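# Set the long carton onto the raised block

## Task

Place the long carton so that it rests on top of the raised block with no part of it sticking out past the block's edges. Leave the short carton where and how it started (disturbing it lowers the result). The carton must stay there on its own, not because the robot holds it, and at the end the tool must have released it and moved away.

## Robot and tools

Robot: one six-joint Doosan M1013 arm with a vacuum tool of four suction cups (each 36 mm wide) on two air channels. The reference point is the cup point, the centre of the cup rims; the cups point along its +z axis. In the cup point's own axes, the cups sit at x = -35 and +35 mm, with channel a's pair at y = -70 mm and channel b's pair at y = +70 mm. The tool body reaches 148 mm to either side along that y axis.

Scene frame: origin on the table top under the arm's base, +z up, +y to the left when facing along +x. Reported positions are in metres, orientation as a quaternion wxyz, velocities in m/s and rad/s. At long reach the printed position may be a little off.

Tools:
- execute_actions(actions): actions is a list of actions, run in sequence. Each action is a list of up to 15 rows; each row is played for one 1/30 s step, and if there are fewer than 15 rows the last one repeats. A row is 8 numbers, each in [-1, 1]: dx, dy, dz, rx, ry, rz, suction_a, suction_b. The first six are an offset, not a pose: they say where the cup point should be relative to where it was when that action began (for the first action of a call, the last pose a result reported), expressed in the cup point's own axes. Every row in an action is relative to that same starting pose, not to the row before it. Scale: 1.0 equals 0.6 m of translation or 180 degrees of rotation; rx, ry, rz form a single rotation vector. suction_a and suction_b are absolute settings, not offsets: the fraction of full vacuum (about 75 kPa below ambient), with 0.01 or less meaning off; a channel keeps its setting until changed. An empty actions list simply returns the current state and images.
- move(target, speed, blocking): target is one 8-number row laid out exactly as above, an offset from the pose in the most recent result that shows one, in cup-point axes. The cup point follows a straight line toward it; the path takes 0.5 to 10 s and is cut off at 10 s. speed is the path's top speed in m/s, 0.002 to 0.5 (default 0.25); rotation is capped at twice that value in rad/s. Suction values are applied when the move starts. The path does not stop for obstacles, and the real motion may lag, deviate or overshoot the speed, notably with the arm stretched out. With blocking=false the result comes back after 0.5 s while motion continues; then use wait or stop before sending other motion. The extra "move:" line reports the ending (done, off_target, moving, held, fault) and active limits (paced = the sent pose was clipped; held = a check blocked some steps, after which the arm may speed up sharply), plus distance to target.
- wait(seconds): 0 to 10 s, the arm keeps its last command; it returns early if a running move finishes.
- stop(): brakes a running move; it needs stopping distance, more when fast. Suction is unaffected.
- zoom_image(camera, region): camera is "cam_high" or "cam_wrist"; region is [x0, y0, x1, y1] in pixels of that camera's last full image, top-left origin, at most 504 by 504.
- read_manual(section): only "licences"; no motion.
- finished_scene(scene): ends the current scene (give its number) once the robot has held the last command; irreversible, and it reports success.

Motion limits: on every step the commanded pose is clipped to within 70 mm and 16 degrees of the measured one, so large offsets need several actions; after an action the arm stops at the last clipped pose. If position and orientation cannot both be reached, position wins. The "Hand target" line shows what the controller is currently driving toward; "pose unreachable" means the clearance check (which treats any mount under the base as part of the arm) altered or blocked the command. The elbow never fully straightens.

Results: state line, joint positions, joint torques (with fixed offsets and noise), step readings of cup position (HELD marks held-back rows), suction_measured_a/b and part_present_a/b, then images from cam_high (fixed, 504x504) and cam_wrist (fisheye on the wrist, 504x504). Calibration matrices are given for both; actual cameras may differ by a couple of degrees and millimetres.

Gripping: switch a channel on and press both of its cups flat onto a smooth face of the carton so each rim seals fully; edges, seams or holes under a cup leak. If one cup of an active channel covers nothing, it steals all pump flow and the other channel loses vacuum too. A sealed airtight grip reads at most 0.17 below the command (0.27 with both channels on). part_present turns 1 at 0.54 and back to 0 below 0.49. Vacuum shortens the cups, so a held object rides up to about 12 mm nearer the tool, and suction can lift a resting object. To release, set the carton down on the block first, then turn both channels off, and retreat more than 15 mm. A cup sealed on the table pins the tool; switch that channel off.

Avoid: the arm is stiff, so pushing even slightly beyond contact can trigger a fault: 144 N external force anywhere, or joint load limits (waist 312, shoulder 312, elbow 147, forearm roll 41.4, wrist pitch 41.4, wrist roll 41.4 N m). A fault freezes the arm 10 s and drops the rest of the call. Approach contact slowly. Do not drop, slam or drag the cartons, do not bump the short carton, and never push anything off the table. Objects may occasionally get a small random nudge. Long holding heats motors; a MOTOR HOT line warns before a braking over-temperature stop.

Each tool is called after "Emit:" as a command line: name --argument value for each argument, lists and objects as JSON in quotes; but a table of rows of numbers goes row by row, as --pt "numbers of a row", without its own name.

## Session

Emit:
execute_actions --actions '[]'

Scene clock: 0.00 s.
end_effector_position=(+0.6505, +0.0036, +0.5162) suction_measured_a=0.00 part_present_a=0 suction_measured_b=0.00 part_present_b=0 end_effector_quat_wxyz=(-0.001, +0.704, +0.710, -0.001) end_effector_velocity=(-0.000, -0.000, +0.001) end_effector_angular_velocity=(-0.000, -0.001, +0.000)
Joint positions: [-0.054  0.152  1.527 -0.001  1.464  1.517]
Joint velocities: [-0.    -0.001  0.    -0.     0.    -0.   ]
Joint torques (N m, as the joint torque sensors report them, + toward a larger angle): no reading
Hand target: +0.651, +0.004, +0.516; -0.001, +0.704, +0.710, -0.001

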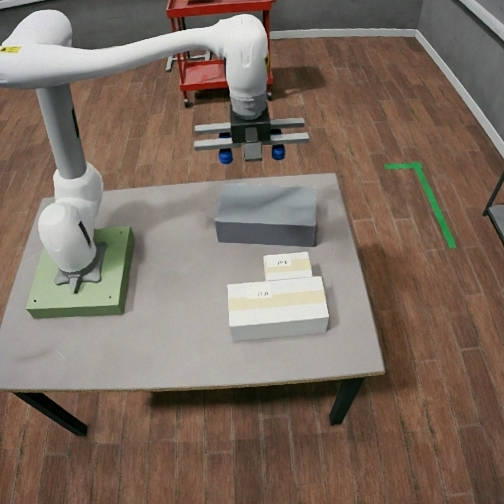

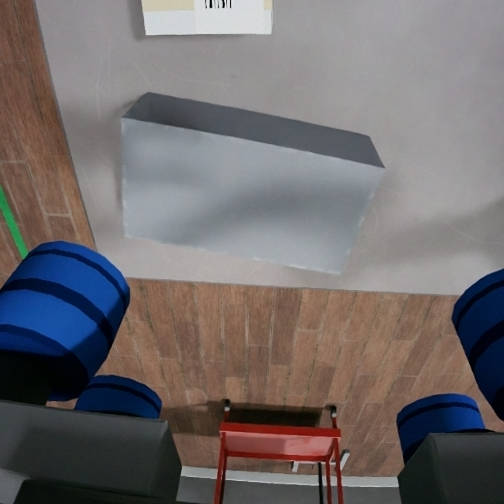

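Emit:
zoom_image --camera "cam_high" --region '[200, 170, 380, 350]'

Emit:
zoom_image --camera "cam_wrist" --region '[100, 0, 400, 300]'

Region (200, 170, 380, 350) of cam_high's 504x504 image, scaled by 2.800, with more detail than that image has.

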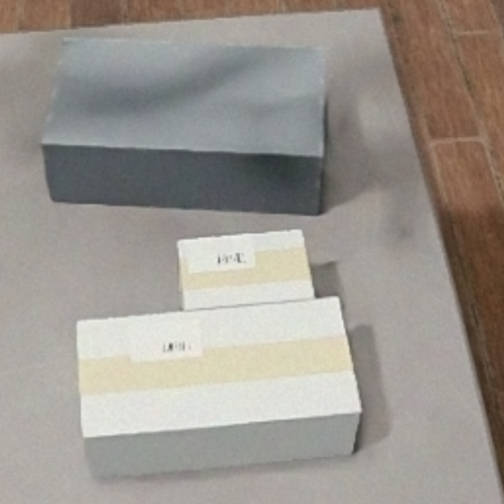

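Region (100, 0, 400, 300) of cam_wrist's 504x504 image, scaled by 1.680, with more detail than that image has.

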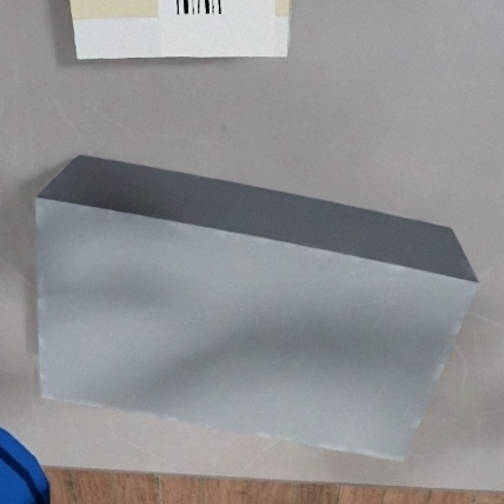

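Emit:
move --target '[-0.312,0.088,0.36,0,0,-0.005,0,0]' --speed 0.4

Scene clock: 24.63 s.
end_effector_position=(+0.7043, -0.1827, +0.2997) suction_measured_a=0.00 part_present_a=0 suction_measured_b=0.00 part_present_b=0 end_effector_quat_wxyz=(-0.002, +0.699, +0.716, -0.000) end_effector_velocity=(+0.001, -0.001, +0.000) end_effector_angular_velocity=(-0.000, -0.001, -0.000)
Joint positions: [-0.309  0.368  1.651 -0.001  1.124  1.247]
Joint velocities: [-0.001  0.001 -0.002  0.    -0.    -0.001]
Joint torques (N m, as the joint torque sensors report them, + toward a larger angle): [  2.67 -78.04 -40.27   4.33   0.21  -0.26]
Hand target: +0.704, -0.183, +0.300; -0.002, +0.699, +0.716, -0.000
Off the commanded pose: 0.000 m, 0 deg.
move: done
camera_calibration (this result's frames):
cam_wrist: T_world_to_cam=[[-0.997758, -0.0251902, -0.0619956, 0.731454], [-0.0575883, 0.795075, 0.603772, 0.0499819], [0.034082, 0.605988, -0.794743, 0.461052], [0, 0, 0, 1]] pos_world=[0.71698, -0.300706, 0.381587]

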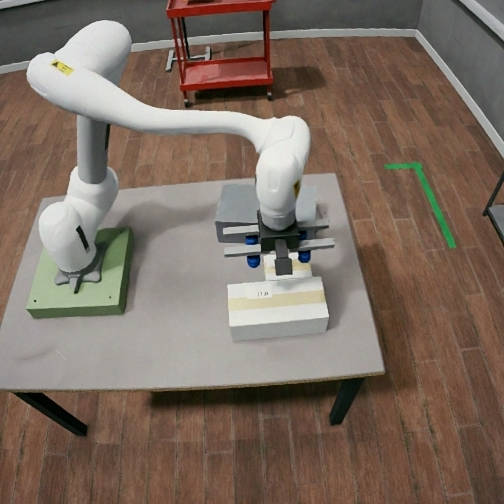

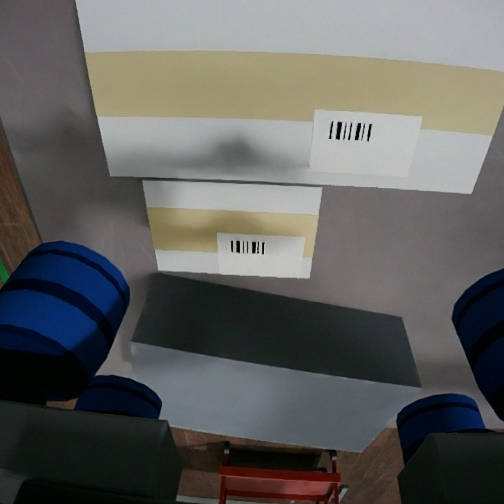

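Emit:
move --target '[-0.08,-0.008,0.27,0,0,0,0,0]' --speed 0.3

Emit:
zoom_image --camera "cam_high" --region '[200, 220, 360, 360]'

Scene clock: 50.70 s.
end_effector_position=(+0.7002, -0.2304, +0.1376) suction_measured_a=0.00 part_present_a=0 suction_measured_b=0.00 part_present_b=0 end_effector_quat_wxyz=(-0.002, +0.698, +0.716, -0.000) end_effector_velocity=(+0.000, -0.000, -0.000) end_effector_angular_velocity=(-0.001, -0.000, -0.000)
Joint positions: [-0.373  0.525  1.751 -0.001  0.868  1.183]
Joint velocities: [-0.     0.     0.    -0.001 -0.001  0.   ]
Joint torques (N m, as the joint torque sensors report them, + toward a larger angle): [ -0.35 -86.71 -33.6    3.33   0.32  -0.05]
Hand target: +0.700, -0.230, +0.138; -0.002, +0.698, +0.716, -0.000
Off the commanded pose: 0.000 m, 0 deg.
move: done
camera_calibration (this result's frames):
cam_wrist: T_world_to_cam=[[-0.997762, -0.0254073, -0.0618573, 0.716063], [-0.0576884, 0.794871, 0.60403, 0.185533], [0.0338218, 0.606247, -0.794557, 0.361387], [0, 0, 0, 1]] pos_world=[0.712941, -0.348372, 0.219369]

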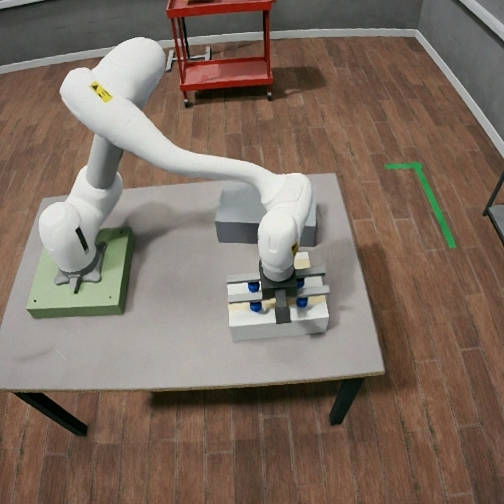

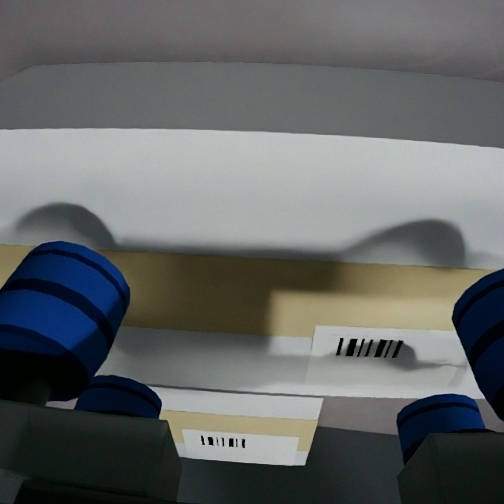

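Region (200, 220, 360, 360) of cam_high's 504x504 image, scaled by 3.150, with more detail than that image has; it fills the top 441 rows of this view, and the rest is white.

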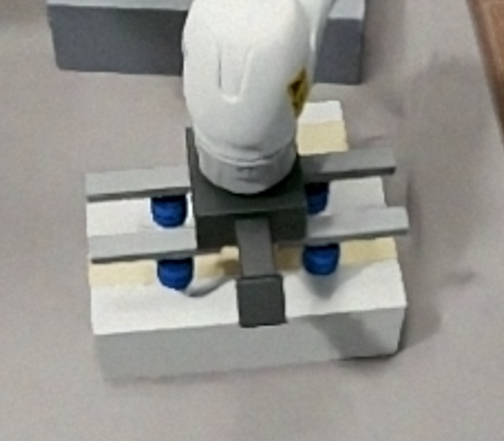

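Emit:
move --target '[0,0,0.055,0,0,0,1,1]' --speed 0.04

Scene clock: 57.07 s.
end_effector_position=(+0.7000, -0.2303, +0.1044) suction_measured_a=0.20 part_present_a=0 suction_measured_b=0.20 part_present_b=0 end_effector_quat_wxyz=(-0.002, +0.698, +0.716, -0.000) end_effector_velocity=(+0.001, -0.000, -0.001) end_effector_angular_velocity=(-0.000, -0.002, -0.001)
Joint positions: [-0.373  0.561  1.766 -0.001  0.816  1.183]
Joint velocities: [ 0.     0.001 -0.001  0.001 -0.003  0.   ]
Joint torques (N m, as the joint torque sensors report them, + toward a larger angle): [   4.8  -102.47  -39.02    2.89   -0.61   -0.29]
Hand target: +0.700, -0.230, +0.105; -0.002, +0.698, +0.716, -0.000
Off the commanded pose: 0.000 m, 0 deg.
move: done
camera_calibration (this result's frames):
cam_wrist: T_world_to_cam=[[-0.997776, -0.0254152, -0.0616191, 0.713829], [-0.0575549, 0.79479, 0.60415, 0.205319], [0.0336197, 0.606353, -0.794485, 0.335172], [0, 0, 0, 1]] pos_world=[0.712791, -0.348276, 0.186231]

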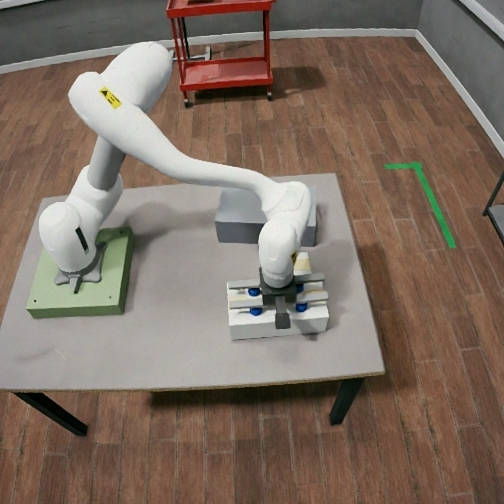

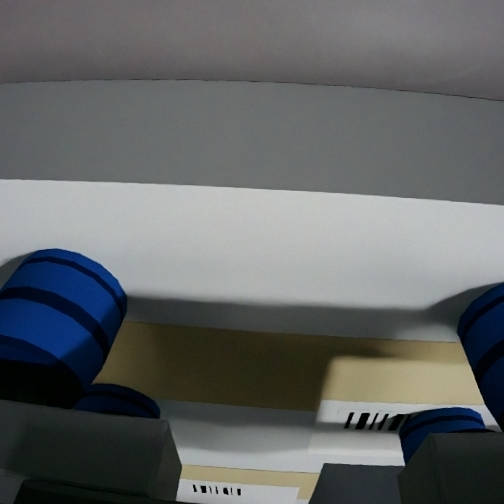

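Emit:
move --target '[0,0,0.012,0,0,0,1,1]' --speed 0.02

Scene clock: 61.70 s.
end_effector_position=(+0.7000, -0.2302, +0.0973) suction_measured_a=0.80 part_present_a=1 suction_measured_b=0.80 part_present_b=1 end_effector_quat_wxyz=(-0.002, +0.698, +0.716, -0.000) end_effector_velocity=(-0.000, +0.000, -0.001) end_effector_angular_velocity=(+0.000, +0.001, +0.000)
Joint positions: [-0.373  0.57   1.769 -0.001  0.805  1.183]
Joint velocities: [ 0.     0.002  0.001  0.    -0.001 -0.   ]
Joint torques (N m, as the joint torque sensors report them, + toward a larger angle): [ -0.27 -98.99 -39.66   2.86  -0.02  -0.19]
Hand target: +0.700, -0.230, +0.097; -0.002, +0.698, +0.716, -0.000
Off the commanded pose: 0.000 m, 0 deg.
move: done
camera_calibration (this result's frames):
cam_wrist: T_world_to_cam=[[-0.997774, -0.0254501, -0.0616404, 0.713381], [-0.0575956, 0.794788, 0.604149, 0.20966], [0.0336154, 0.606354, -0.794484, 0.329448], [0, 0, 0, 1]] pos_world=[0.712793, -0.348242, 0.179049]

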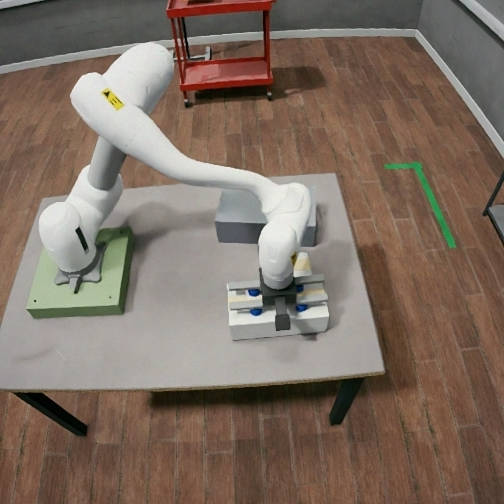

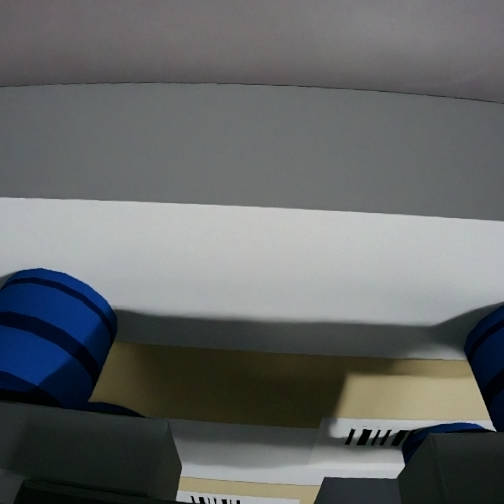

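Emit:
move --target '[-0.012,0,-0.27,0,0,0,1,1]' --speed 0.2

Emit:
move --target '[0.697,0.022,0,0,0,0.053,1,1]' --speed 0.3

Emit:
move --target '[0,0,0.055,0,0,0,1,1]' --speed 0.06

Emit:
zoom_image --camera "cam_high" --region '[190, 130, 350, 290]'

Scene clock: 72.90 s.
end_effector_position=(+0.7004, -0.2378, +0.2592) suction_measured_a=0.80 part_present_a=1 suction_measured_b=0.80 part_present_b=1 end_effector_quat_wxyz=(-0.002, +0.699, +0.716, -0.001) end_effector_velocity=(+0.000, -0.000, +0.001) end_effector_angular_velocity=(-0.000, -0.001, -0.001)
Joint positions: [-0.382  0.416  1.662 -0.001  1.066  1.174]
Joint velocities: [ 0.    -0.001 -0.001 -0.     0.001  0.001]
Joint torques (N m, as the joint torque sensors report them, + toward a larger angle): [  2.7  -92.77 -47.48   4.    -0.09  -0.1 ]
Hand target: +0.700, -0.238, +0.259; -0.002, +0.699, +0.716, -0.001
Off the commanded pose: 0.000 m, 0 deg.
move: done
camera_calibration (this result's frames):
cam_wrist: T_world_to_cam=[[-0.997789, -0.0252523, -0.0614783, 0.723627], [-0.0573364, 0.794861, 0.604076, 0.117742], [0.0336124, 0.606266, -0.794552, 0.462693], [0, 0, 0, 1]] pos_world=[0.713226, -0.35583, 0.340996]

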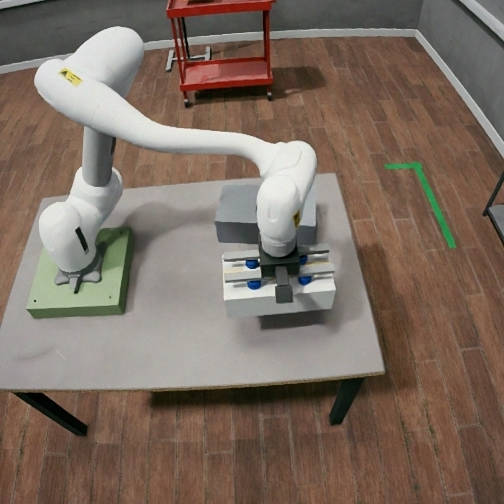

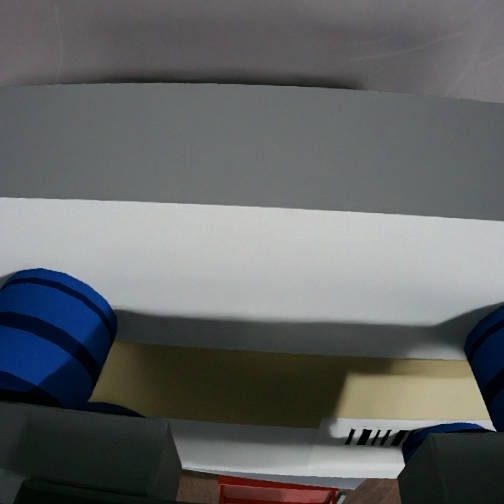

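Scene clock: 74.73 s.
end_effector_position=(+0.7042, +0.1805, +0.2601) suction_measured_a=0.80 part_present_a=1 suction_measured_b=0.80 part_present_b=1 end_effector_quat_wxyz=(-0.001, +0.756, +0.655, -0.001) end_effector_velocity=(-0.001, +0.000, -0.000) end_effector_angular_velocity=(+0.000, +0.000, +0.000)
Joint positions: [ 0.196  0.398  1.689 -0.001  1.057  1.918]
Joint velocities: [ 0.001 -0.     0.001  0.    -0.     0.   ]
Joint torques (N m, as the joint torque sensors report them, + toward a larger angle): [ -1.72 -91.81 -46.61   3.78  -0.17  -0.15]
Hand target: +0.704, +0.181, +0.260; -0.001, +0.756, +0.655, -0.001
Off the commanded pose: 0.001 m, 0 deg.
move: done
camera_calibration (this result's frames):
cam_wrist: T_world_to_cam=[[-0.988167, 0.140414, -0.0617325, 0.701337], [0.0752051, 0.794301, 0.602851, -0.307968], [0.133683, 0.591075, -0.795462, 0.142226], [0, 0, 0, 1]] pos_world=[0.697185, 0.062076, 0.342089]

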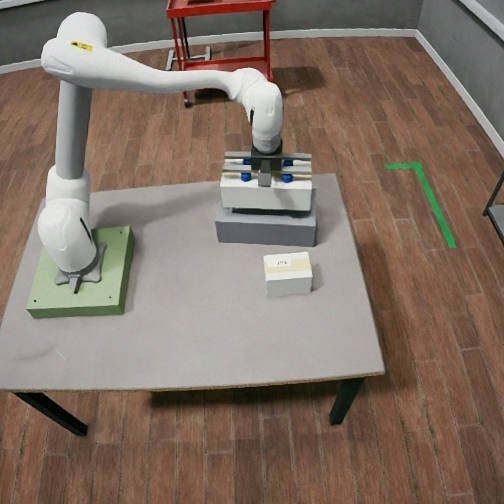

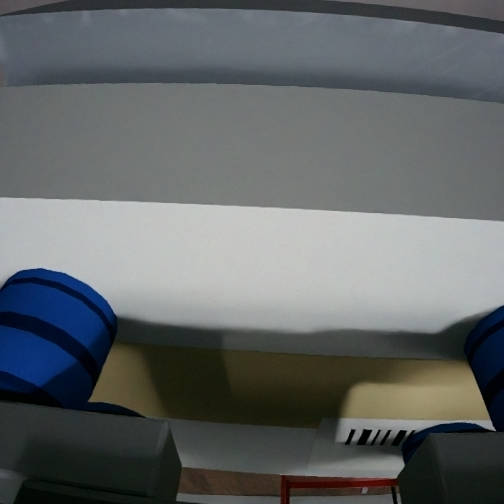

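Scene clock: 75.57 s.
end_effector_position=(+0.7041, +0.1805, +0.2271) suction_measured_a=0.80 part_present_a=1 suction_measured_b=0.80 part_present_b=1 end_effector_quat_wxyz=(-0.001, +0.756, +0.655, -0.001) end_effector_velocity=(-0.001, -0.000, -0.002) end_effector_angular_velocity=(-0.001, +0.002, -0.000)
Joint positions: [ 0.196  0.426  1.716 -0.001  1.003  1.918]
Joint velocities: [-0.     0.002  0.002 -0.    -0.001 -0.   ]
Joint torques (N m, as the joint torque sensors report them, + toward a larger angle): [  3.57 -90.56 -44.55   3.66  -0.17  -0.35]
Hand target: +0.704, +0.181, +0.227; -0.001, +0.756, +0.655, -0.001
Off the commanded pose: 0.000 m, 0 deg.
move: done
camera_calibration (this result's frames):
cam_wrist: T_world_to_cam=[[-0.98817, 0.140373, -0.0617721, 0.699252], [0.0751447, 0.794289, 0.602874, -0.288116], [0.133692, 0.591101, -0.795441, 0.115948], [0, 0, 0, 1]] pos_world=[0.697129, 0.0621548, 0.309122]

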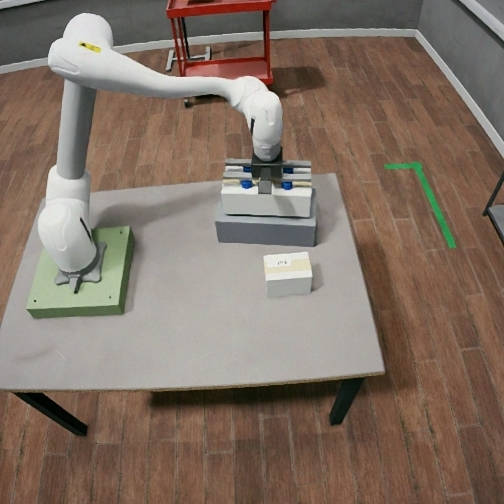

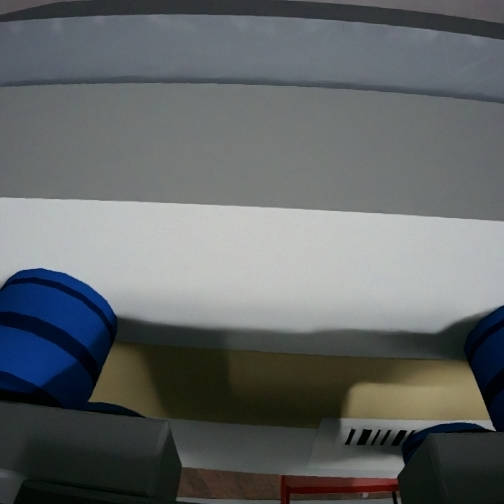

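Region (190, 130, 350, 290) of cam_high's 504x504 image, scaled by 3.150, with more detail than that image has.

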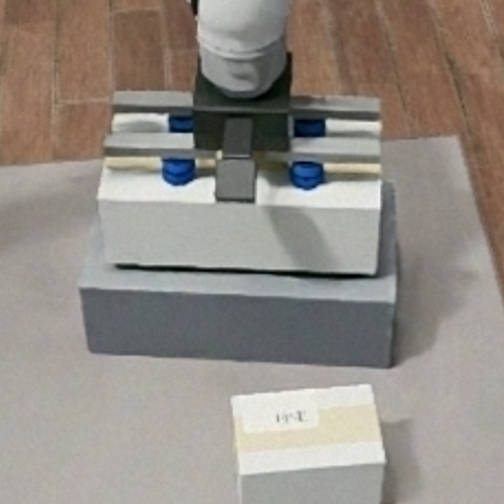

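Emit:
move --target '[-0.004,0,0.03,0,0,0,1,1]' --speed 0.025

Scene clock: 93.33 s.
end_effector_position=(+0.7041, +0.1784, +0.2115) suction_measured_a=0.80 part_present_a=1 suction_measured_b=0.80 part_present_b=1 end_effector_quat_wxyz=(-0.001, +0.756, +0.655, -0.000) end_effector_velocity=(+0.001, +0.000, -0.000) end_effector_angular_velocity=(+0.000, -0.001, +0.000)
Joint positions: [ 0.193  0.438  1.729 -0.001  0.974  1.915]
Joint velocities: [-0.     0.001 -0.001  0.    -0.001 -0.   ]
Joint torques (N m, as the joint torque sensors report them, + toward a larger angle): [ -8.07 -58.49 -27.5    3.43  -0.16   0.1 ]
Hand target: +0.704, +0.178, +0.211; -0.001, +0.756, +0.655, -0.000
Off the commanded pose: 0.002 m, 0 deg.
FORCE FAULT: contact force on the arm reached its limit, and the arm stopped for 10 seconds. The contact can be on any part of the arm, not only on its tool. That time counts as 20 of the actions that you can send in this scene. The arm's remaining commands of this call were not run. The arm holds still and accepts commands again. Move the arm away from the contact; if what it grips holds it there, let go first. Pushing or pulling that hard again can fault the arm again.
move: fault
camera_calibration (this result's frames):
cam_wrist: T_world_to_cam=[[-0.988069, 0.140287, -0.0635581, 0.698919], [0.0739289, 0.794046, 0.603346, -0.276175], [0.13511, 0.591448, -0.794943, 0.103576], [0, 0, 0, 1]] pos_world=[0.697003, 0.0599863, 0.293388]

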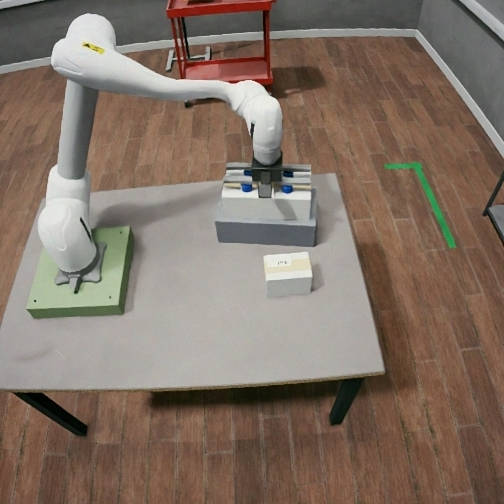

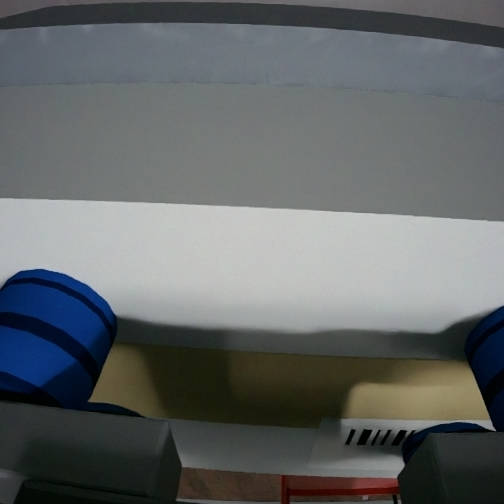

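Emit:
execute_actions --actions '[[[0,0,0,0,0,0,0,0]],[[0,0,-0.03,0,0,0,0,0]]]'

Emit:
move --target '[-0.15,0,-0.4,0,0,0,0,0]' --speed 0.4

Scene clock: 99.00 s.
end_effector_position=(+0.7042, +0.1784, +0.2296) suction_measured_a=0.00 part_present_a=0 suction_measured_b=0.00 part_present_b=0 end_effector_quat_wxyz=(-0.001, +0.756, +0.655, +0.000) end_effector_velocity=(+0.000, -0.000, +0.001) end_effector_angular_velocity=(-0.001, -0.001, +0.000)
Joint positions: [ 0.193  0.422  1.716 -0.001  1.004  1.915]
Joint velocities: [ 0.    -0.001 -0.001 -0.001  0.001  0.   ]
Joint torques (N m, as the joint torque sensors report them, + toward a larger angle): [  0.3  -82.18 -39.56   3.63   0.1   -0.42]
Hand target: +0.704, +0.178, +0.230; -0.001, +0.756, +0.655, +0.000
Off the commanded pose: 0.000 m, 0 deg.
Step readings (end_effector_position; steps 1 to 15: 1st action; 16 to 30: 2nd action):
0: (+0.7041, +0.1784, +0.2115)
1: (+0.7041, +0.1784, +0.2115)
2: (+0.7041, +0.1784, +0.2115)
4: (+0.7042, +0.1784, +0.2116)
8: (+0.7042, +0.1784, +0.2117)
15: (+0.7042, +0.1784, +0.2117)
16: (+0.7042, +0.1784, +0.2118)
17: (+0.7037, +0.1783, +0.2156)
19: (+0.7040, +0.1783, +0.2272)
23: (+0.7041, +0.1783, +0.2293)
30: end_effector_position above
camera_calibration (this result's frames):
cam_wrist: T_world_to_cam=[[-0.98805, 0.140297, -0.0638315, 0.700219], [0.0737655, 0.794025, 0.603393, -0.287008], [0.135338, 0.591474, -0.794885, 0.117835], [0, 0, 0, 1]] pos_world=[0.697075, 0.0599567, 0.31154]

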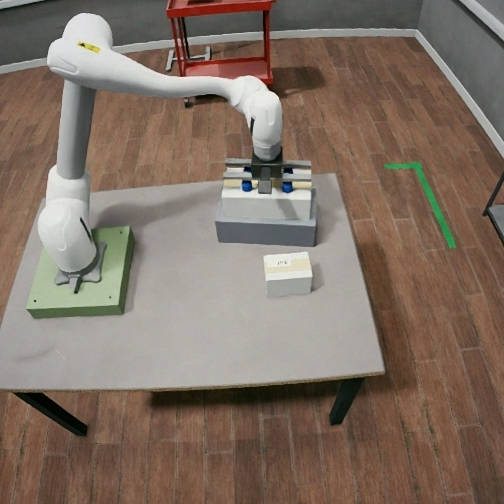

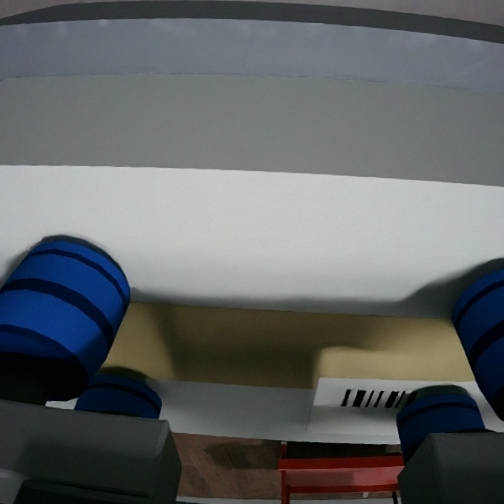

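Scene clock: 100.10 s.
end_effector_position=(+0.6912, +0.0887, +0.4694) suction_measured_a=0.00 part_present_a=0 suction_measured_b=0.00 part_present_b=0 end_effector_quat_wxyz=(-0.001, +0.756, +0.655, +0.000) end_effector_velocity=(+0.000, -0.000, -0.001) end_effector_angular_velocity=(+0.000, +0.002, -0.001)
Joint positions: [ 0.071  0.236  1.51  -0.     1.396  1.793]
Joint velocities: [-0.     0.002 -0.     0.    -0.     0.   ]
Joint torques (N m, as the joint torque sensors report them, + toward a larger angle): [  0.8  -70.42 -45.52   4.25   0.19  -0.42]
Hand target: +0.691, +0.089, +0.469; -0.001, +0.756, +0.655, +0.000
Off the commanded pose: 0.001 m, 0 deg.
move: done
camera_calibration (this result's frames):
cam_wrist: T_world_to_cam=[[-0.988014, 0.140638, -0.0636365, 0.715162], [0.0741545, 0.793981, 0.603403, -0.359756], [0.135388, 0.591452, -0.794893, 0.363188], [0, 0, 0, 1]] pos_world=[0.684096, -0.0297477, 0.551284]

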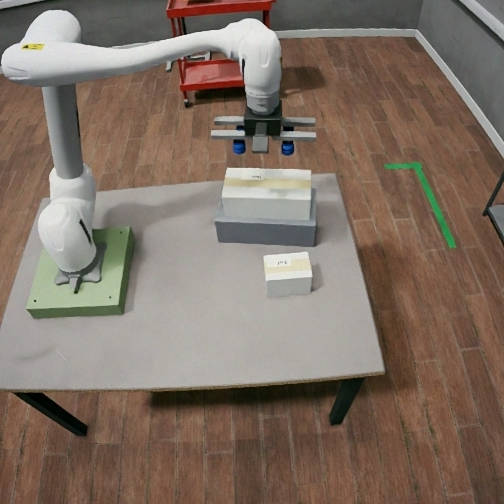

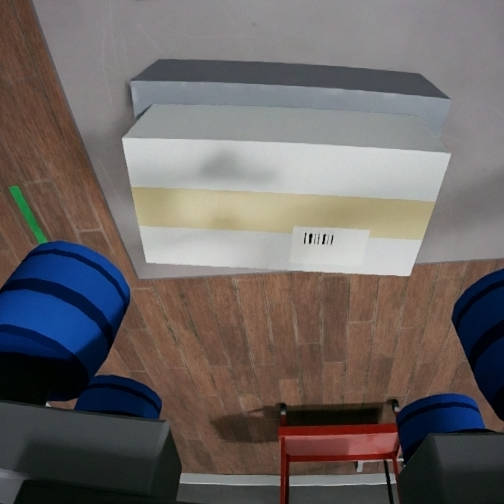

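Emit:
finished_scene --scene 1

The scene is finished: the task was done.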